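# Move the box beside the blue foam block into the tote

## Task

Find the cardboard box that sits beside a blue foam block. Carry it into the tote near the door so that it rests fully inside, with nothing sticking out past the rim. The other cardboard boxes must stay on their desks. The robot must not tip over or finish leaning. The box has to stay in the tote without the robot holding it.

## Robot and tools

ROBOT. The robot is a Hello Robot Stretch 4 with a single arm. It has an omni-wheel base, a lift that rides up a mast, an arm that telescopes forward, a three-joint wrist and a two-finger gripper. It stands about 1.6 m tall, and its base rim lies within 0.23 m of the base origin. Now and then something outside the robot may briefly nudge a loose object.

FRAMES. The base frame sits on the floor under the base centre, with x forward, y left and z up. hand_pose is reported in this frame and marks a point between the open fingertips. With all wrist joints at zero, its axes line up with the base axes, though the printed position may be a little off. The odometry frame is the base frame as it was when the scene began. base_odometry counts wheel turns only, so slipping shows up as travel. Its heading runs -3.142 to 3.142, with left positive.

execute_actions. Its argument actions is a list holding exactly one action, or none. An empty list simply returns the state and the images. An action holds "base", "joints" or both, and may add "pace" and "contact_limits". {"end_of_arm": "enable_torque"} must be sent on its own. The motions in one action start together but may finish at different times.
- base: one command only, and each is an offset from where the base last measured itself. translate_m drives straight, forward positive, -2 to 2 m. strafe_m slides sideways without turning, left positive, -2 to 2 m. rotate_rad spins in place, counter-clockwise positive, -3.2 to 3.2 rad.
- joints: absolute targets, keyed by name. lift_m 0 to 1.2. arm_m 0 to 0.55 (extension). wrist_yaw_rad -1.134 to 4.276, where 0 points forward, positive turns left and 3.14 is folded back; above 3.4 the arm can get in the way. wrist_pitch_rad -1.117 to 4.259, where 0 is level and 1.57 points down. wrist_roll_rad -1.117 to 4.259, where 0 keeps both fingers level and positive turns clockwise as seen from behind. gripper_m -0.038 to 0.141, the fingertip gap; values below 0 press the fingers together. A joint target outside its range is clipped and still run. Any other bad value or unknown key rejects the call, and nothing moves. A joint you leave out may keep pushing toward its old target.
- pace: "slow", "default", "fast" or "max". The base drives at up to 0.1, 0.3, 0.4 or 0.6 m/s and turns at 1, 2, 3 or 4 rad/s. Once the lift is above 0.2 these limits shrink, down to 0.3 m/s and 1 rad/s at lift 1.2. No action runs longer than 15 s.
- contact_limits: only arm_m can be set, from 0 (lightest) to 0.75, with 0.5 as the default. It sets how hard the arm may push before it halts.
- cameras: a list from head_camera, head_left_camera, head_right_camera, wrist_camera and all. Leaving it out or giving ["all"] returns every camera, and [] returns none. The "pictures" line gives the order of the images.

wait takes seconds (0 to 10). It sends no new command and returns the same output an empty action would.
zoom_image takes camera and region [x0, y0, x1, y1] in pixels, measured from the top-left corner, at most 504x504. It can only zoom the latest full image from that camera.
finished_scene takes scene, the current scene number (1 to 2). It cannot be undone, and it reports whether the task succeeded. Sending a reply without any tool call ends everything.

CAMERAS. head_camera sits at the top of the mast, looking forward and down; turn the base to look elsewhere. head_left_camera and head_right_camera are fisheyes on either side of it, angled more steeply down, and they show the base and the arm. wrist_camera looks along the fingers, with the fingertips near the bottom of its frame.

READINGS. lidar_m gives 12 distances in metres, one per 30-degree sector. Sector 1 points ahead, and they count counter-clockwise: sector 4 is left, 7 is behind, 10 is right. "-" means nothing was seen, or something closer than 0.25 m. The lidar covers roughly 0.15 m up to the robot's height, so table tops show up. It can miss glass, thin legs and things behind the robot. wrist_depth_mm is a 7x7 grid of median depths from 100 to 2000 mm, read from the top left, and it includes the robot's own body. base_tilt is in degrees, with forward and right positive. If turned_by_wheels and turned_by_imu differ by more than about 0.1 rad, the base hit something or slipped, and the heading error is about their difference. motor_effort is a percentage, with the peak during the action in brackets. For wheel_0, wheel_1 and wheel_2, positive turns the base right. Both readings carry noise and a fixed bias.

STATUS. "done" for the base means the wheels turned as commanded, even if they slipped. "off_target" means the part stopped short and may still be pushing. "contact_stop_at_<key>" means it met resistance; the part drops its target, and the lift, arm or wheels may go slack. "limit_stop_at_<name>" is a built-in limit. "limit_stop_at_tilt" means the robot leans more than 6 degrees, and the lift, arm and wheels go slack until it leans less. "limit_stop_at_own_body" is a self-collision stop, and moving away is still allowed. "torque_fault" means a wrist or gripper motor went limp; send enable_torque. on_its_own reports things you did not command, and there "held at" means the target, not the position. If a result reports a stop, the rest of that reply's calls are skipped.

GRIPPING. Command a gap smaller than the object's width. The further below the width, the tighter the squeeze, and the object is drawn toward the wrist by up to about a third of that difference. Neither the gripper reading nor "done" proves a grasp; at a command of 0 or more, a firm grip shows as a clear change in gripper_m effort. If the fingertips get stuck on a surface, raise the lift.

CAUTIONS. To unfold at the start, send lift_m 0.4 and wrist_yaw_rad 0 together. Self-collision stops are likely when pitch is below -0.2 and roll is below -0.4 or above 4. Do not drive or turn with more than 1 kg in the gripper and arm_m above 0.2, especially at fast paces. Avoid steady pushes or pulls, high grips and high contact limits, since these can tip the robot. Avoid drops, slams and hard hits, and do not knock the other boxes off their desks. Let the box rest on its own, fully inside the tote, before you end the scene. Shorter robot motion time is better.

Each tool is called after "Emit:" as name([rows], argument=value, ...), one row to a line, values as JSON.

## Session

Emit:
execute_actions([
  {"joints":{"lift_m":0.4,"wrist_yaw_rad":0}},
])

Scene clock: 2.43 s.
base_odometry: x=+0.000 y=+0.000 heading=+0.000 (m, m, rad; odometry frame)
turned_by_wheels: +0.000 (rad since the last result)
turned_by_imu: -0.001 (rad since the last result)
base_tilt: forward=-0.4 right=-0.1 (deg)
lidar_m: 1.02 0.90 0.90 0.89 0.75 0.78 0.94 0.82 0.83 0.98 1.56 2.19
base_status: not commanded
joint_positions: lift_m=+0.400 arm_m=-0.001 wrist_yaw_rad=+0.001 wrist_pitch_rad=+0.003 wrist_roll_rad=-0.019 gripper_m=+0.057
joint_status: all done
motor_effort: lift_m=+22(23) arm_m=-1(1) wrist_yaw_rad=+0(10) wrist_pitch_rad=-6(6) wrist_roll_rad=-1(1) gripper_m=+0(2) wheel_0=-1(0) wheel_1=-1(1) wheel_2=+1(1) (%)
hand_pose: x=+0.4582 y=-0.0872 z=+0.5771 quat_wxyz=(+1.000, -0.010, +0.002, +0.000) (m; base frame)
wrist_depth_mm: 661 741 854 1042 - 1921 1661 / 661 732 854 1042 - 1983 1708 / 676 759 866 1042 - 1983 1708 / 654 741 866 1042 - 1808 1708 / 661 759 854 1042 1281 - 1756 / 661 741 196 1042 195 1808 1618 / 647 723 878 109 1308 1255 1308
pictures: head_camera, head_left_camera, head_right_camera, wrist_camera
Images, in order (width x height): head_camera 420x560, head_left_camera 420x672, head_right_camera 420x672, wrist_camera 616x392.

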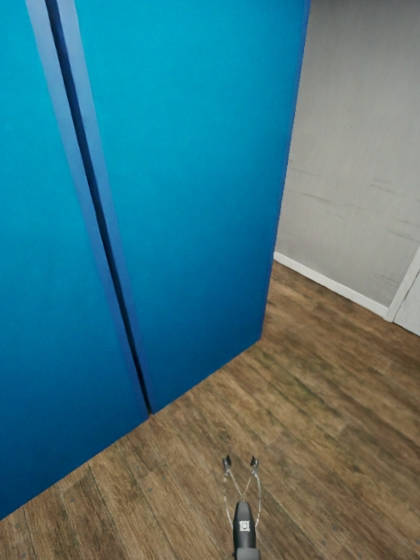

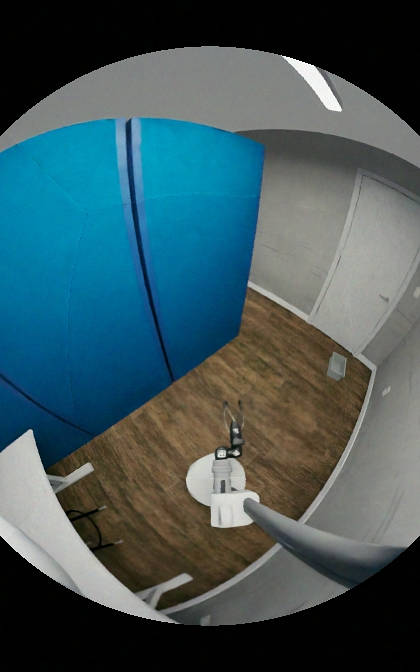

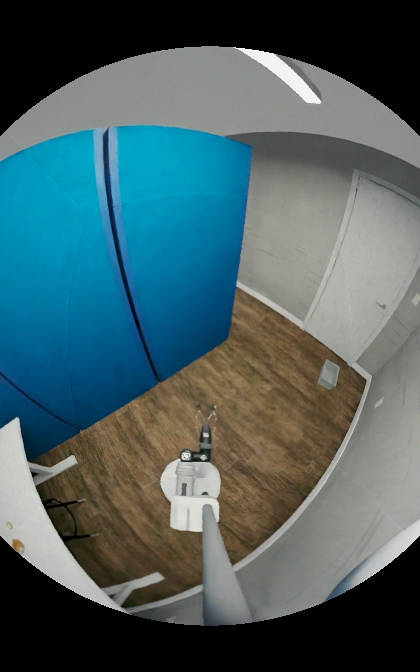

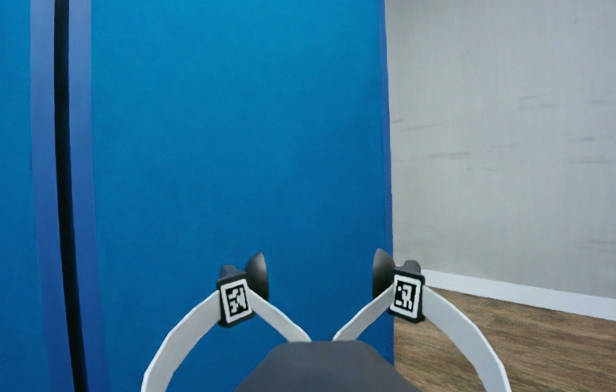

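Same layout; door direction about -0.8.

Emit:
execute_actions([
  {"base":{"rotate_rad":-0.5},"joints":{"wrist_pitch_rad":1.0,"gripper_m":0.12}},
], cameras=[])

Emit:
execute_actions([
  {"base":{"translate_m":1.6},"pace":"max"},
], cameras=[])

Emit:
execute_actions([
  {"base":{"rotate_rad":1.28}},
], cameras=["head_camera"])

Scene clock: 4.30 s.
base_odometry: x=+0.000 y=+0.000 heading=-0.500 (m, m, rad; odometry frame)
turned_by_wheels: -0.500 (rad since the last result)
turned_by_imu: -0.495 (rad since the last result)
base_tilt: forward=-0.4 right=+0.1 (deg)
lidar_m: 2.18 1.01 0.89 0.90 0.88 0.75 0.77 0.93 0.82 0.84 0.99 1.56
base_status: done
joint_positions: lift_m=+0.400 arm_m=-0.001 wrist_yaw_rad=+0.000 wrist_pitch_rad=+1.001 wrist_roll_rad=-0.019 gripper_m=+0.120
joint_status: all done
motor_effort: lift_m=+21(22) arm_m=-1(1) wrist_yaw_rad=+0(1) wrist_pitch_rad=-2(2) wrist_roll_rad=-1(1) gripper_m=+1(2) wheel_0=-1(6) wheel_1=-1(7) wheel_2=-1(7) (%)
hand_pose: x=+0.3254 y=-0.0874 z=+0.3352 quat_wxyz=(+0.877, -0.009, +0.480, +0.005) (m; base frame)
wrist_depth_mm: 904 904 891 891 866 866 854 / 831 820 798 788 778 778 768 / 741 723 723 707 699 691 683 / 668 668 654 640 640 640 634 / 609 597 609 597 597 585 580 / 564 559 215 549 530 521 530 / 525 517 521 109 517 504 500
pictures: none
No camera images: the call's "cameras" was empty. Leave "cameras" out to get every camera's image.

Scene clock: 8.73 s.
base_odometry: x=+1.404 y=-0.767 heading=-0.500 (m, m, rad; odometry frame)
turned_by_wheels: +0.000 (rad since the last result)
turned_by_imu: -0.009 (rad since the last result)
base_tilt: forward=-0.3 right=+0.0 (deg)
lidar_m: 0.68 0.82 1.55 0.49 0.47 0.88 2.45 1.47 1.33 0.70 0.75 0.66
base_status: done
joint_positions: lift_m=+0.400 arm_m=-0.001 wrist_yaw_rad=+0.000 wrist_pitch_rad=+1.001 wrist_roll_rad=-0.019 gripper_m=+0.120
joint_status: not commanded
motor_effort: lift_m=+20(21) arm_m=-1(1) wrist_yaw_rad=+1(2) wrist_pitch_rad=-3(3) wrist_roll_rad=-1(1) gripper_m=+1(1) wheel_0=-1(7) wheel_1=-1(6) wheel_2=+1(14) (%)
hand_pose: x=+0.3253 y=-0.0874 z=+0.3353 quat_wxyz=(+0.877, -0.009, +0.480, +0.005) (m; base frame)
wrist_depth_mm: 668 615 554 508 462 421 379 / 798 707 647 585 530 477 413 / 741 723 707 676 609 544 488 / 668 661 654 640 640 615 580 / 609 609 597 597 591 585 574 / 564 559 215 554 530 525 530 / 530 517 521 109 512 504 500
pictures: none
No camera images: the call's "cameras" was empty. Leave "cameras" out to get every camera's image.

Scene clock: 10.60 s.
base_odometry: x=+1.404 y=-0.767 heading=+0.780 (m, m, rad; odometry frame)
turned_by_wheels: +1.280 (rad since the last result)
turned_by_imu: +1.264 (rad since the last result)
base_tilt: forward=-0.4 right=-0.1 (deg)
lidar_m: 2.65 0.48 0.56 1.75 1.86 1.40 0.69 0.75 0.68 0.66 0.73 1.01
base_status: done
joint_positions: lift_m=+0.400 arm_m=-0.001 wrist_yaw_rad=+0.000 wrist_pitch_rad=+1.001 wrist_roll_rad=-0.019 gripper_m=+0.120
joint_status: not commanded
motor_effort: lift_m=+20(20) arm_m=-1(1) wrist_yaw_rad=+0(0) wrist_pitch_rad=-3(3) wrist_roll_rad=+0(1) gripper_m=+1(2) wheel_0=+0(4) wheel_1=+0(7) wheel_2=-1(7) (%)
hand_pose: x=+0.3253 y=-0.0874 z=+0.3353 quat_wxyz=(+0.877, -0.009, +0.480, +0.005) (m; base frame)
wrist_depth_mm: 473 778 891 866 866 854 854 / 477 683 798 788 788 768 768 / 480 683 723 715 707 691 691 / 480 654 661 654 640 634 634 / 488 609 603 597 591 585 580 / 544 559 215 549 530 525 535 / 530 521 521 109 512 504 500
pictures: head_camera
Images, in order (width x height): head_camera 420x560.

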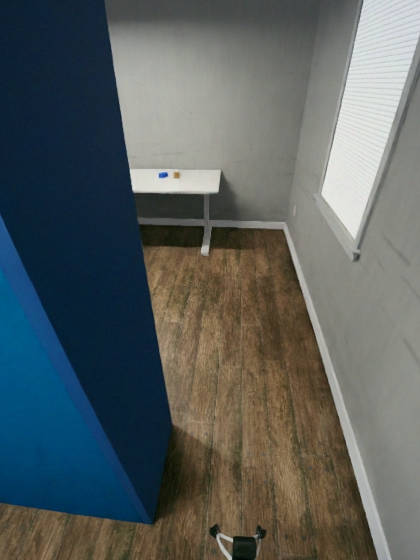

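Emit:
execute_actions([
  {"base":{"strafe_m":-0.2}},
], cameras=[])

Emit:
execute_actions([
  {"base":{"translate_m":2},"joints":{"lift_m":0.92},"pace":"max"},
], cameras=[])

Emit:
execute_actions([
  {"base":{"strafe_m":0.6},"joints":{"arm_m":0.45},"pace":"fast"},
], cameras=["head_camera","wrist_camera"])

Scene clock: 12.90 s.
base_odometry: x=+1.545 y=-0.910 heading=+0.780 (m, m, rad; odometry frame)
turned_by_wheels: +0.000 (rad since the last result)
turned_by_imu: -0.001 (rad since the last result)
base_tilt: forward=-0.3 right=+0.0 (deg)
lidar_m: 2.13 0.63 0.61 1.70 1.85 1.40 0.68 0.64 0.45 0.47 0.51 0.71
base_status: done
joint_positions: lift_m=+0.400 arm_m=-0.001 wrist_yaw_rad=+0.000 wrist_pitch_rad=+1.001 wrist_roll_rad=-0.019 gripper_m=+0.120
joint_status: not commanded
motor_effort: lift_m=+20(20) arm_m=-1(1) wrist_yaw_rad=+2(2) wrist_pitch_rad=-3(3) wrist_roll_rad=-1(1) gripper_m=+0(1) wheel_0=+0(7) wheel_1=+0(8) wheel_2=+0(0) (%)
hand_pose: x=+0.3253 y=-0.0874 z=+0.3353 quat_wxyz=(+0.877, -0.009, +0.480, +0.005) (m; base frame)
wrist_depth_mm: 904 917 891 866 854 854 661 / 759 809 788 788 788 778 654 / 723 732 715 715 699 691 640 / 676 654 654 647 647 634 615 / 609 603 603 603 591 580 580 / 564 559 214 554 530 525 535 / 530 517 530 109 517 504 496
pictures: none
No camera images: the call's "cameras" was empty. Leave "cameras" out to get every camera's image.

Scene clock: 18.17 s.
base_odometry: x=+2.967 y=+0.497 heading=+0.780 (m, m, rad; odometry frame)
turned_by_wheels: +0.000 (rad since the last result)
turned_by_imu: -0.010 (rad since the last result)
base_tilt: forward=-0.4 right=+0.0 (deg)
lidar_m: 1.02 0.68 0.92 2.40 1.63 1.24 1.95 0.68 0.54 0.50 0.53 0.80
base_status: done
joint_positions: lift_m=+0.920 arm_m=-0.001 wrist_yaw_rad=+0.000 wrist_pitch_rad=+1.001 wrist_roll_rad=-0.019 gripper_m=+0.120
joint_status: all done
motor_effort: lift_m=+21(25) arm_m=-1(1) wrist_yaw_rad=+2(2) wrist_pitch_rad=-4(4) wrist_roll_rad=+0(1) gripper_m=-1(1) wheel_0=+0(6) wheel_1=+0(7) wheel_2=+1(12) (%)
hand_pose: x=+0.3253 y=-0.0874 z=+0.8552 quat_wxyz=(+0.877, -0.008, +0.480, +0.005) (m; base frame)
wrist_depth_mm: 585 1078 1336 1308 1308 1118 750 / 530 1430 1397 1499 1430 1138 759 / 1430 1397 1366 1336 1366 1138 741 / 1281 1255 1255 1281 1255 1160 741 / 1182 1160 1160 1160 1138 1025 750 / 1078 1098 216 1098 1025 891 759 / 1025 1008 1008 109 991 960 750
pictures: none
No camera images: the call's "cameras" was empty. Leave "cameras" out to get every camera's image.

Scene clock: 21.13 s.
base_odometry: x=+2.545 y=+0.923 heading=+0.780 (m, m, rad; odometry frame)
turned_by_wheels: +0.000 (rad since the last result)
turned_by_imu: +0.001 (rad since the last result)
base_tilt: forward=-0.4 right=+0.1 (deg)
lidar_m: 0.62 0.66 0.93 1.81 1.58 1.20 1.15 1.60 1.15 1.11 1.19 0.65
base_status: done
joint_positions: lift_m=+0.920 arm_m=+0.449 wrist_yaw_rad=+0.000 wrist_pitch_rad=+1.001 wrist_roll_rad=-0.019 gripper_m=+0.120
joint_status: all done
motor_effort: lift_m=+21(21) arm_m=+5(7) wrist_yaw_rad=+0(2) wrist_pitch_rad=-3(4) wrist_roll_rad=+0(1) gripper_m=+0(0) wheel_0=+1(11) wheel_1=+0(10) wheel_2=+1(2) (%)
hand_pose: x=+0.7756 y=-0.0874 z=+0.8552 quat_wxyz=(+0.877, -0.009, +0.480, +0.005) (m; base frame)
wrist_depth_mm: 580 574 554 549 544 549 778 / 466 492 504 496 496 488 904 / 466 462 455 449 445 439 1042 / 427 424 418 413 410 404 407 / 389 384 384 379 375 370 368 / 357 357 215 351 336 332 342 / 336 330 332 109 324 319 317
pictures: head_camera, wrist_camera
Images, in order (width x height): head_camera 420x560, wrist_camera 616x392.

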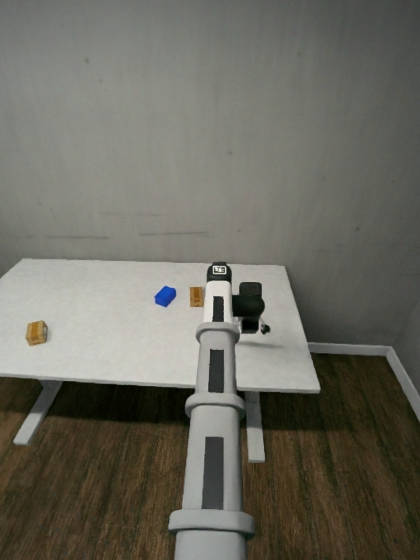

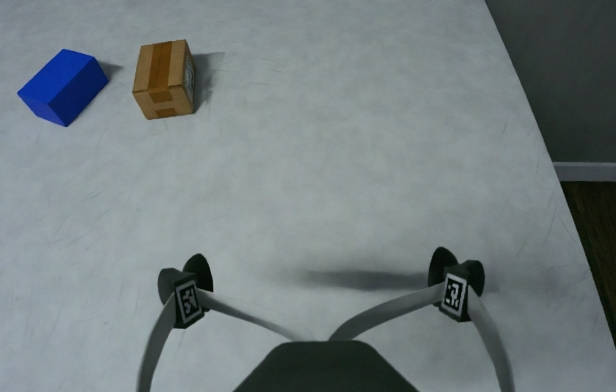

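Emit:
execute_actions([
  {"base":{"strafe_m":0.2}},
], cameras=[])

Emit:
execute_actions([
  {"base":{"translate_m":0.24},"joints":{"lift_m":0.88}},
], cameras=["wrist_camera"])

Scene clock: 23.47 s.
base_odometry: x=+2.404 y=+1.066 heading=+0.780 (m, m, rad; odometry frame)
turned_by_wheels: +0.000 (rad since the last result)
turned_by_imu: +0.000 (rad since the last result)
base_tilt: forward=-0.4 right=-0.1 (deg)
lidar_m: 0.64 0.67 0.93 1.60 1.58 1.18 1.15 1.19 1.38 1.31 1.41 0.67
base_status: done
joint_positions: lift_m=+0.920 arm_m=+0.449 wrist_yaw_rad=+0.000 wrist_pitch_rad=+1.001 wrist_roll_rad=-0.019 gripper_m=+0.120
joint_status: not commanded
motor_effort: lift_m=+21(21) arm_m=+5(5) wrist_yaw_rad=+2(2) wrist_pitch_rad=-3(3) wrist_roll_rad=-1(0) gripper_m=+0(0) wheel_0=-1(8) wheel_1=-2(8) wheel_2=+0(1) (%)
hand_pose: x=+0.7756 y=-0.0874 z=+0.8552 quat_wxyz=(+0.877, -0.009, +0.480, +0.005) (m; base frame)
wrist_depth_mm: 585 569 559 554 539 544 539 / 521 512 466 455 492 488 484 / 466 459 459 452 449 439 439 / 427 418 415 413 407 402 399 / 392 387 382 377 375 370 368 / 355 353 216 351 338 332 340 / 336 330 332 109 324 319 317
pictures: none
No camera images: the call's "cameras" was empty. Leave "cameras" out to get every camera's image.

Scene clock: 25.70 s.
base_odometry: x=+2.575 y=+1.234 heading=+0.780 (m, m, rad; odometry frame)
turned_by_wheels: +0.000 (rad since the last result)
turned_by_imu: -0.002 (rad since the last result)
base_tilt: forward=-0.4 right=-0.1 (deg)
lidar_m: 0.40 0.40 0.60 1.60 1.69 1.44 1.39 1.87 1.35 1.32 0.57 0.40
base_status: done
joint_positions: lift_m=+0.880 arm_m=+0.449 wrist_yaw_rad=+0.000 wrist_pitch_rad=+1.001 wrist_roll_rad=-0.019 gripper_m=+0.120
joint_status: all done
motor_effort: lift_m=+18(21) arm_m=+5(5) wrist_yaw_rad=+3(2) wrist_pitch_rad=-3(3) wrist_roll_rad=-1(1) gripper_m=+4(1) wheel_0=+1(5) wheel_1=+1(4) wheel_2=+0(6) (%)
hand_pose: x=+0.7756 y=-0.0874 z=+0.8155 quat_wxyz=(+0.877, -0.009, +0.480, +0.005) (m; base frame)
wrist_depth_mm: 525 512 496 492 484 484 480 / 466 452 445 442 436 436 433 / 418 407 404 402 394 389 389 / 377 370 366 310 359 355 355 / 343 293 332 291 325 329 325 / 317 309 216 307 300 294 301 / 297 293 294 109 287 282 283
pictures: wrist_camera
Images, in order (width x height): wrist_camera 616x392.

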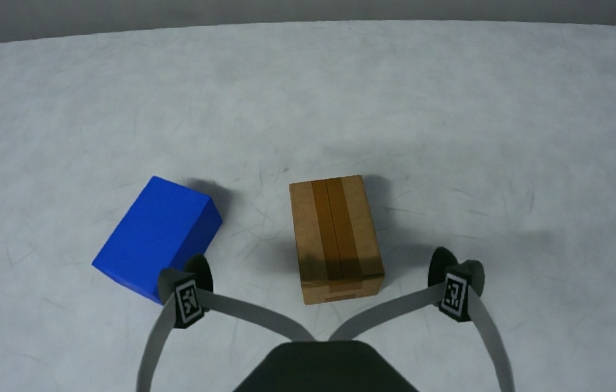

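Emit:
execute_actions([
  {"base":{"strafe_m":-0.015},"joints":{"arm_m":0.505,"gripper_m":0.095}},
], cameras=[])

Emit:
execute_actions([
  {"joints":{"lift_m":0.808},"pace":"slow"},
], cameras=["wrist_camera"])

Emit:
execute_actions([
  {"joints":{"gripper_m":0.01}},
], cameras=[])

Emit:
execute_actions([
  {"joints":{"lift_m":0.9}},
], cameras=["wrist_camera"])

Scene clock: 27.30 s.
base_odometry: x=+2.586 y=+1.224 heading=+0.780 (m, m, rad; odometry frame)
turned_by_wheels: +0.000 (rad since the last result)
turned_by_imu: -0.001 (rad since the last result)
base_tilt: forward=-0.3 right=+0.0 (deg)
lidar_m: 0.38 0.42 0.58 1.62 1.70 1.43 1.38 1.85 1.34 1.30 0.55 0.38
base_status: done
joint_positions: lift_m=+0.880 arm_m=+0.504 wrist_yaw_rad=+0.000 wrist_pitch_rad=+1.001 wrist_roll_rad=-0.019 gripper_m=+0.095
joint_status: all done
motor_effort: lift_m=+18(17) arm_m=+6(4) wrist_yaw_rad=+0(1) wrist_pitch_rad=-3(3) wrist_roll_rad=-1(1) gripper_m=-1(1) wheel_0=+0(8) wheel_1=-1(7) wheel_2=+0(1) (%)
hand_pose: x=+0.8305 y=-0.0874 z=+0.8155 quat_wxyz=(+0.877, -0.009, +0.480, +0.005) (m; base frame)
wrist_depth_mm: 492 492 480 477 469 466 459 / 462 455 449 439 436 436 430 / 418 410 404 399 397 389 392 / 375 377 368 366 362 357 355 / 345 297 340 282 334 329 327 / 315 272 201 262 297 300 303 / 293 257 297 109 289 282 282
pictures: none
No camera images: the call's "cameras" was empty. Leave "cameras" out to get every camera's image.

Scene clock: 28.80 s.
base_odometry: x=+2.586 y=+1.224 heading=+0.780 (m, m, rad; odometry frame)
turned_by_wheels: +0.000 (rad since the last result)
turned_by_imu: +0.000 (rad since the last result)
base_tilt: forward=-0.4 right=-0.1 (deg)
lidar_m: 0.39 0.42 0.57 1.62 1.70 1.42 1.39 1.84 1.35 1.31 0.56 0.41
base_status: not commanded
joint_positions: lift_m=+0.808 arm_m=+0.504 wrist_yaw_rad=+0.000 wrist_pitch_rad=+1.001 wrist_roll_rad=-0.019 gripper_m=+0.095
joint_status: all done
motor_effort: lift_m=+17(18) arm_m=+6(6) wrist_yaw_rad=-1(1) wrist_pitch_rad=-3(3) wrist_roll_rad=-1(1) gripper_m=+1(1) wheel_0=+0(0) wheel_1=-1(1) wheel_2=+0(0) (%)
hand_pose: x=+0.8305 y=-0.0874 z=+0.7435 quat_wxyz=(+0.877, -0.009, +0.480, +0.005) (m; base frame)
wrist_depth_mm: 399 389 384 377 375 373 368 / 357 351 345 340 338 334 329 / 320 315 312 307 306 301 298 / 290 287 285 223 278 274 273 / 216 224 259 204 253 254 252 / 199 235 197 189 193 229 232 / 222 222 228 109 220 217 219
pictures: wrist_camera
Images, in order (width x height): wrist_camera 616x392.

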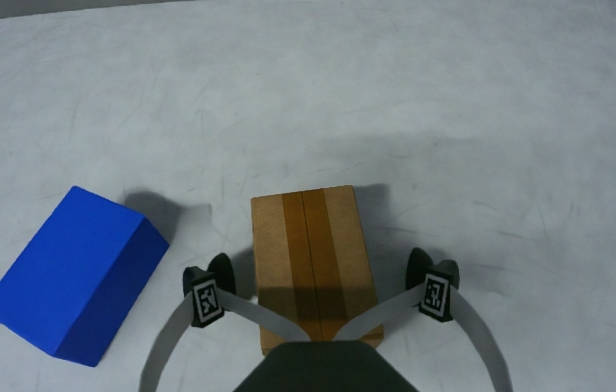

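Scene clock: 30.47 s.
base_odometry: x=+2.586 y=+1.224 heading=+0.780 (m, m, rad; odometry frame)
turned_by_wheels: +0.000 (rad since the last result)
turned_by_imu: +0.000 (rad since the last result)
base_tilt: forward=-0.3 right=-0.1 (deg)
lidar_m: 0.39 0.41 0.57 1.63 1.69 1.44 1.39 1.86 1.35 1.30 0.55 0.39
base_status: not commanded
joint_positions: lift_m=+0.808 arm_m=+0.504 wrist_yaw_rad=+0.000 wrist_pitch_rad=+1.001 wrist_roll_rad=-0.019 gripper_m=+0.010
joint_status: all done
motor_effort: lift_m=+17(17) arm_m=+6(6) wrist_yaw_rad=+3(0) wrist_pitch_rad=-4(3) wrist_roll_rad=+0(1) gripper_m=-20(21) wheel_0=+0(1) wheel_1=-1(1) wheel_2=+0(0) (%)
hand_pose: x=+0.8305 y=-0.0874 z=+0.7435 quat_wxyz=(+0.877, -0.009, +0.480, +0.005) (m; base frame)
wrist_depth_mm: 397 394 382 375 373 370 366 / 357 349 343 338 334 332 329 / 319 315 310 306 304 300 300 / 289 286 283 211 277 274 273 / 215 224 262 193 251 253 250 / 197 226 183 177 179 177 230 / 221 220 223 109 216 216 217
pictures: none
No camera images: the call's "cameras" was empty. Leave "cameras" out to get every camera's image.

Scene clock: 31.87 s.
base_odometry: x=+2.586 y=+1.224 heading=+0.780 (m, m, rad; odometry frame)
turned_by_wheels: +0.000 (rad since the last result)
turned_by_imu: +0.000 (rad since the last result)
base_tilt: forward=-0.2 right=+0.0 (deg)
lidar_m: 0.39 0.42 0.58 1.62 1.70 1.42 1.39 1.85 1.35 1.30 0.56 0.42
base_status: not commanded
joint_positions: lift_m=+0.900 arm_m=+0.504 wrist_yaw_rad=+0.000 wrist_pitch_rad=+1.002 wrist_roll_rad=-0.019 gripper_m=+0.010
joint_status: all done
motor_effort: lift_m=+22(24) arm_m=+6(6) wrist_yaw_rad=+0(1) wrist_pitch_rad=-4(4) wrist_roll_rad=-1(1) gripper_m=-21(18) wheel_0=+0(0) wheel_1=-1(1) wheel_2=+0(0) (%)
hand_pose: x=+0.8304 y=-0.0874 z=+0.8350 quat_wxyz=(+0.877, -0.009, +0.480, +0.005) (m; base frame)
wrist_depth_mm: 492 488 488 488 477 477 462 / 488 484 473 466 466 462 455 / 442 433 433 424 418 415 413 / 402 397 389 211 384 379 377 / 364 364 357 192 347 349 345 / 338 289 185 177 179 178 320 / 310 277 310 109 298 300 300
pictures: wrist_camera
Images, in order (width x height): wrist_camera 616x392.

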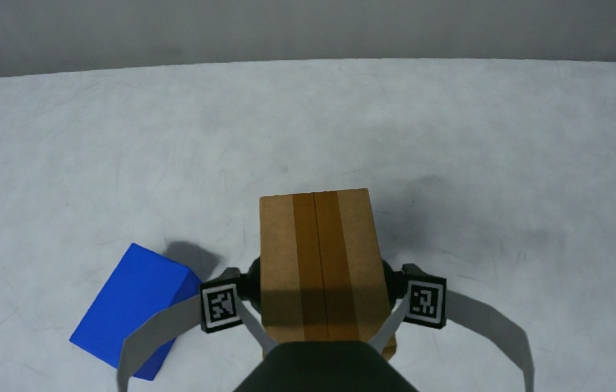

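Emit:
execute_actions([
  {"base":{"translate_m":-0.3},"joints":{"arm_m":0}},
], cameras=[])

Emit:
execute_actions([
  {"base":{"rotate_rad":3.15},"joints":{"lift_m":0.4}},
], cameras=[])

Emit:
execute_actions([
  {"base":{"strafe_m":0.8},"pace":"fast"},
], cameras=[])

Emit:
execute_actions([
  {"base":{"translate_m":2},"pace":"max"},
], cameras=["head_camera","wrist_camera"])

Scene clock: 34.83 s.
base_odometry: x=+2.372 y=+1.013 heading=+0.779 (m, m, rad; odometry frame)
turned_by_wheels: +0.000 (rad since the last result)
turned_by_imu: +0.001 (rad since the last result)
base_tilt: forward=-0.4 right=-0.1 (deg)
lidar_m: 0.67 0.73 1.02 1.62 1.51 1.12 1.07 1.14 1.36 1.29 1.41 0.72
base_status: done
joint_positions: lift_m=+0.900 arm_m=+0.001 wrist_yaw_rad=+0.000 wrist_pitch_rad=+1.002 wrist_roll_rad=-0.019 gripper_m=+0.010
joint_status: all done
motor_effort: lift_m=+22(22) arm_m=-5(2) wrist_yaw_rad=+2(1) wrist_pitch_rad=-6(6) wrist_roll_rad=-1(1) gripper_m=-21(19) wheel_0=+0(6) wheel_1=+1(6) wheel_2=-1(6) (%)
hand_pose: x=+0.3273 y=-0.0875 z=+0.8350 quat_wxyz=(+0.877, -0.008, +0.480, +0.005) (m; base frame)
wrist_depth_mm: 559 544 539 530 521 521 517 / 1499 1537 1537 1499 1464 1464 1464 / 1366 1430 1336 1366 1336 1336 1308 / 1229 1255 1255 211 1182 1205 1229 / 1182 1182 1138 192 1118 1118 1098 / 1078 1060 185 177 180 178 1025 / 1025 976 976 109 960 946 976
pictures: none
No camera images: the call's "cameras" was empty. Leave "cameras" out to get every camera's image.

Scene clock: 37.77 s.
base_odometry: x=+2.372 y=+1.013 heading=-2.354 (m, m, rad; odometry frame)
turned_by_wheels: +3.150 (rad since the last result)
turned_by_imu: +3.112 (rad since the last result)
base_tilt: forward=-0.3 right=-0.1 (deg)
lidar_m: 1.08 1.16 1.35 1.29 1.41 0.71 0.69 0.73 1.04 1.63 1.48 1.11
base_status: done
joint_positions: lift_m=+0.400 arm_m=+0.001 wrist_yaw_rad=+0.000 wrist_pitch_rad=+1.002 wrist_roll_rad=-0.019 gripper_m=+0.010
joint_status: all done
motor_effort: lift_m=+18(20) arm_m=-6(6) wrist_yaw_rad=+3(3) wrist_pitch_rad=-5(5) wrist_roll_rad=-1(1) gripper_m=-20(19) wheel_0=-1(4) wheel_1=+1(6) wheel_2=-2(6) (%)
hand_pose: x=+0.3273 y=-0.0874 z=+0.3353 quat_wxyz=(+0.877, -0.008, +0.480, +0.005) (m; base frame)
wrist_depth_mm: 917 904 891 866 866 854 854 / 831 798 788 788 778 778 768 / 750 723 707 707 699 707 691 / 668 668 654 211 640 640 621 / 615 615 597 193 580 580 574 / 554 564 185 177 180 177 535 / 525 512 517 109 504 500 504
pictures: none
No camera images: the call's "cameras" was empty. Leave "cameras" out to get every camera's image.

Scene clock: 41.00 s.
base_odometry: x=+2.939 y=+0.448 heading=-2.354 (m, m, rad; odometry frame)
turned_by_wheels: +0.000 (rad since the last result)
turned_by_imu: +0.002 (rad since the last result)
base_tilt: forward=-0.4 right=-0.1 (deg)
lidar_m: 1.74 0.67 0.50 0.48 0.51 0.79 0.99 0.74 0.99 2.43 1.53 1.21
base_status: done
joint_positions: lift_m=+0.400 arm_m=+0.001 wrist_yaw_rad=+0.000 wrist_pitch_rad=+1.002 wrist_roll_rad=-0.019 gripper_m=+0.010
joint_status: not commanded
motor_effort: lift_m=+18(18) arm_m=-5(6) wrist_yaw_rad=+0(1) wrist_pitch_rad=-5(5) wrist_roll_rad=-1(1) gripper_m=-20(22) wheel_0=+1(10) wheel_1=+0(10) wheel_2=-1(6) (%)
hand_pose: x=+0.3273 y=-0.0874 z=+0.3353 quat_wxyz=(+0.877, -0.008, +0.480, +0.005) (m; base frame)
wrist_depth_mm: 798 891 878 866 854 866 854 / 788 809 788 788 768 768 759 / 723 732 715 707 699 699 683 / 668 654 654 211 640 634 627 / 609 609 603 191 591 580 580 / 564 559 185 177 179 177 535 / 530 512 521 109 496 500 500
pictures: none
No camera images: the call's "cameras" was empty. Leave "cameras" out to get every camera's image.

Scene clock: 46.27 s.
base_odometry: x=+1.528 y=-0.969 heading=-2.354 (m, m, rad; odometry frame)
turned_by_wheels: +0.000 (rad since the last result)
turned_by_imu: -0.010 (rad since the last result)
base_tilt: forward=-0.4 right=+0.0 (deg)
lidar_m: 0.61 0.57 0.42 0.42 0.44 0.64 1.90 0.71 0.66 1.95 1.77 1.35
base_status: done
joint_positions: lift_m=+0.400 arm_m=+0.001 wrist_yaw_rad=+0.000 wrist_pitch_rad=+1.002 wrist_roll_rad=-0.019 gripper_m=+0.010
joint_status: not commanded
motor_effort: lift_m=+18(18) arm_m=-5(6) wrist_yaw_rad=+2(1) wrist_pitch_rad=-4(5) wrist_roll_rad=-1(1) gripper_m=-17(18) wheel_0=+0(8) wheel_1=+0(8) wheel_2=+2(15) (%)
hand_pose: x=+0.3273 y=-0.0874 z=+0.3353 quat_wxyz=(+0.877, -0.008, +0.480, +0.005) (m; base frame)
wrist_depth_mm: 661 866 878 878 878 854 866 / 668 798 741 750 750 768 768 / 668 723 707 634 683 691 683 / 647 661 661 211 634 634 621 / 609 609 615 193 580 585 580 / 564 554 185 177 179 178 530 / 535 517 517 109 500 500 500
pictures: head_camera, wrist_camera
Images, in order (width x height): head_camera 420x560, wrist_camera 616x392.

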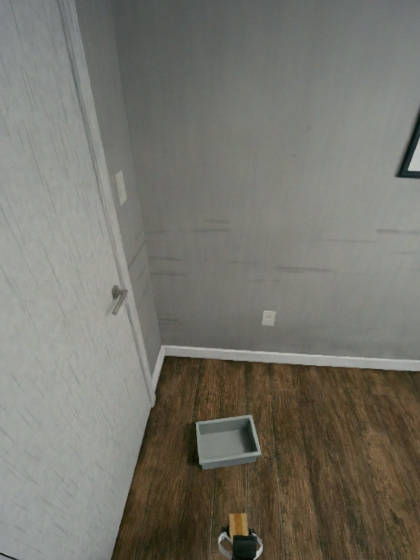

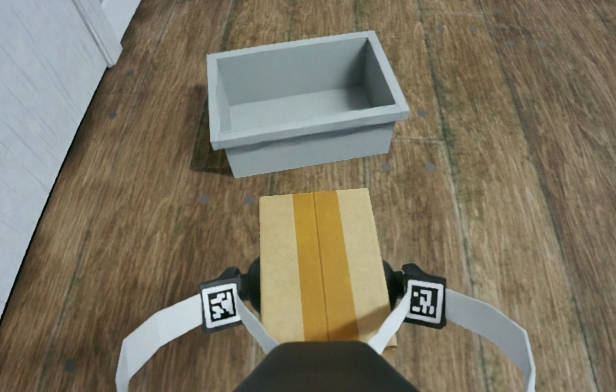

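Emit:
execute_actions([
  {"joints":{"arm_m":0.44,"lift_m":0.3,"wrist_pitch_rad":1.15}},
], cameras=["wrist_camera"])

Emit:
execute_actions([
  {"joints":{"lift_m":0.2},"pace":"slow"},
], cameras=["wrist_camera","head_left_camera"])

Scene clock: 49.03 s.
base_odometry: x=+1.528 y=-0.969 heading=-2.354 (m, m, rad; odometry frame)
turned_by_wheels: +0.000 (rad since the last result)
turned_by_imu: -0.001 (rad since the last result)
base_tilt: forward=-0.4 right=+0.0 (deg)
lidar_m: 0.60 0.56 0.42 0.42 0.45 0.65 1.90 0.71 0.66 1.94 1.78 1.35
base_status: not commanded
joint_positions: lift_m=+0.300 arm_m=+0.439 wrist_yaw_rad=+0.000 wrist_pitch_rad=+1.151 wrist_roll_rad=-0.019 gripper_m=+0.010
joint_status: all done
motor_effort: lift_m=+18(17) arm_m=+6(7) wrist_yaw_rad=+1(1) wrist_pitch_rad=-3(8) wrist_roll_rad=-1(1) gripper_m=-21(19) wheel_0=-1(1) wheel_1=+0(0) wheel_2=+2(2) (%)
hand_pose: x=+0.7275 y=-0.0874 z=+0.2149 quat_wxyz=(+0.839, -0.008, +0.544, +0.005) (m; base frame)
wrist_depth_mm: 597 603 591 574 574 564 559 / 564 554 554 539 535 539 530 / 525 517 517 508 508 500 500 / 492 488 379 211 353 469 466 / 459 384 439 193 347 436 436 / 433 343 184 177 180 177 413 / 413 342 407 109 347 294 394
pictures: wrist_camera
Images, in order (width x height): wrist_camera 616x392.

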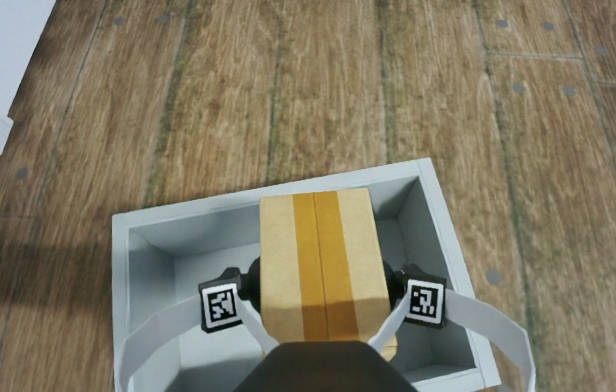

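Scene clock: 50.73 s.
base_odometry: x=+1.528 y=-0.969 heading=-2.354 (m, m, rad; odometry frame)
turned_by_wheels: +0.000 (rad since the last result)
turned_by_imu: +0.000 (rad since the last result)
base_tilt: forward=-0.3 right=+0.1 (deg)
lidar_m: 0.61 0.58 0.41 0.42 0.46 0.65 1.89 0.70 0.67 1.95 1.76 1.37
base_status: not commanded
joint_positions: lift_m=+0.200 arm_m=+0.439 wrist_yaw_rad=+0.000 wrist_pitch_rad=+1.151 wrist_roll_rad=-0.019 gripper_m=+0.010
joint_status: all done
motor_effort: lift_m=+17(17) arm_m=+5(5) wrist_yaw_rad=+1(0) wrist_pitch_rad=-3(3) wrist_roll_rad=-1(1) gripper_m=-19(20) wheel_0=-1(1) wheel_1=+0(0) wheel_2=+2(2) (%)
hand_pose: x=+0.7275 y=-0.0874 z=+0.1149 quat_wxyz=(+0.839, -0.008, +0.544, +0.005) (m; base frame)
wrist_depth_mm: 466 462 452 442 439 439 439 / 433 430 424 413 415 413 410 / 407 399 260 264 282 283 382 / 253 285 315 211 351 265 359 / 243 342 345 193 338 250 340 / 229 293 185 177 180 177 315 / 210 260 312 109 304 263 -
pictures: head_left_camera, wrist_camera
Images, in order (width x height): head_left_camera 420x672, wrist_camera 616x392.

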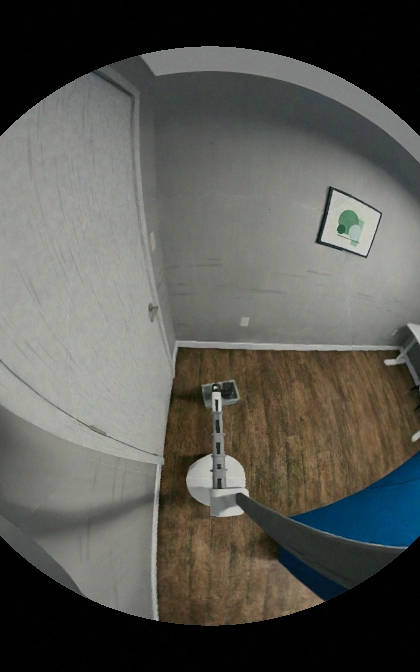

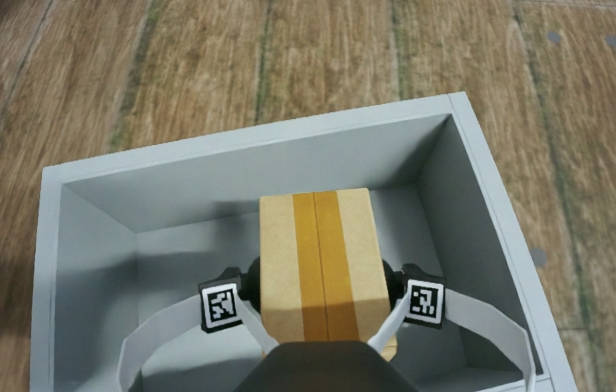

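Emit:
execute_actions([
  {"joints":{"lift_m":0.13,"arm_m":0.475},"pace":"slow"},
], cameras=[])

Emit:
execute_actions([
  {"joints":{"gripper_m":0.08}},
], cameras=[])

Emit:
execute_actions([
  {"joints":{"lift_m":0.32}},
], cameras=["wrist_camera"])

Scene clock: 52.53 s.
base_odometry: x=+1.528 y=-0.969 heading=-2.354 (m, m, rad; odometry frame)
turned_by_wheels: +0.000 (rad since the last result)
turned_by_imu: +0.000 (rad since the last result)
base_tilt: forward=-0.3 right=-0.1 (deg)
lidar_m: 0.61 0.57 0.42 0.43 0.45 0.64 1.88 0.72 0.68 1.93 1.76 1.36
base_status: not commanded
joint_positions: lift_m=+0.130 arm_m=+0.474 wrist_yaw_rad=+0.000 wrist_pitch_rad=+1.151 wrist_roll_rad=-0.019 gripper_m=+0.010
joint_status: all done
motor_effort: lift_m=+17(18) arm_m=+6(9) wrist_yaw_rad=+2(1) wrist_pitch_rad=-3(3) wrist_roll_rad=+0(1) gripper_m=-21(19) wheel_0=-1(0) wheel_1=+0(0) wheel_2=+2(2) (%)
hand_pose: x=+0.7625 y=-0.0874 z=+0.0449 quat_wxyz=(+0.839, -0.008, +0.544, +0.005) (m; base frame)
wrist_depth_mm: 368 366 357 355 353 347 345 / 345 342 334 329 183 183 325 / 320 178 180 190 206 200 173 / 193 211 232 211 277 222 168 / 236 273 276 193 267 234 175 / 227 263 184 178 179 177 181 / 218 248 248 109 240 239 -
pictures: none
No camera images: the call's "cameras" was empty. Leave "cameras" out to get every camera's image.

Scene clock: 54.03 s.
base_odometry: x=+1.528 y=-0.969 heading=-2.354 (m, m, rad; odometry frame)
turned_by_wheels: +0.000 (rad since the last result)
turned_by_imu: +0.000 (rad since the last result)
base_tilt: forward=-0.3 right=-0.1 (deg)
lidar_m: 0.62 0.57 0.40 0.43 0.45 0.65 1.89 0.72 0.66 1.94 1.76 1.36
base_status: not commanded
joint_positions: lift_m=+0.130 arm_m=+0.474 wrist_yaw_rad=+0.000 wrist_pitch_rad=+1.151 wrist_roll_rad=-0.019 gripper_m=+0.080
joint_status: all done
motor_effort: lift_m=+17(17) arm_m=+6(6) wrist_yaw_rad=+0(0) wrist_pitch_rad=-3(3) wrist_roll_rad=-1(1) gripper_m=-1(21) wheel_0=-1(1) wheel_1=+0(0) wheel_2=+2(2) (%)
hand_pose: x=+0.7625 y=-0.0874 z=+0.0449 quat_wxyz=(+0.839, -0.008, +0.544, +0.005) (m; base frame)
wrist_depth_mm: 373 364 359 353 351 349 345 / 347 342 336 330 183 184 324 / 324 178 180 190 206 201 174 / 193 210 230 232 278 222 168 / 235 273 276 223 268 233 174 / 227 263 196 211 200 214 181 / 219 249 247 109 244 223 -
pictures: none
No camera images: the call's "cameras" was empty. Leave "cameras" out to get every camera's image.

Scene clock: 55.90 s.
base_odometry: x=+1.528 y=-0.969 heading=-2.354 (m, m, rad; odometry frame)
turned_by_wheels: +0.000 (rad since the last result)
turned_by_imu: +0.000 (rad since the last result)
base_tilt: forward=-0.5 right=-0.1 (deg)
lidar_m: 0.61 0.58 0.40 0.41 0.44 0.66 1.91 0.72 0.68 1.95 1.77 1.36
base_status: not commanded
joint_positions: lift_m=+0.320 arm_m=+0.474 wrist_yaw_rad=+0.000 wrist_pitch_rad=+1.151 wrist_roll_rad=-0.019 gripper_m=+0.080
joint_status: all done
motor_effort: lift_m=+22(24) arm_m=+6(6) wrist_yaw_rad=-2(1) wrist_pitch_rad=-3(4) wrist_roll_rad=-1(0) gripper_m=-2(0) wheel_0=+0(1) wheel_1=+0(0) wheel_2=+2(2) (%)
hand_pose: x=+0.7625 y=-0.0874 z=+0.2346 quat_wxyz=(+0.839, -0.008, +0.544, +0.005) (m; base frame)
wrist_depth_mm: 615 627 621 603 609 597 591 / 585 580 574 569 559 559 554 / 549 544 539 530 521 521 517 / 512 508 500 500 492 496 488 / 484 484 362 407 373 466 459 / 455 382 196 397 199 433 433 / 439 322 427 109 418 324 413
pictures: wrist_camera
Images, in order (width x height): wrist_camera 616x392.

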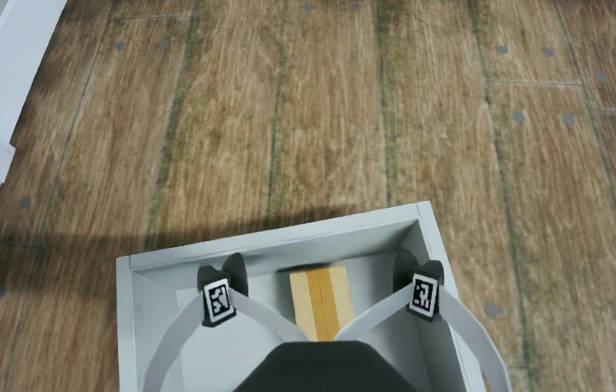

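Emit:
finished_scene(scene=2)

The scene is finished: the task was done.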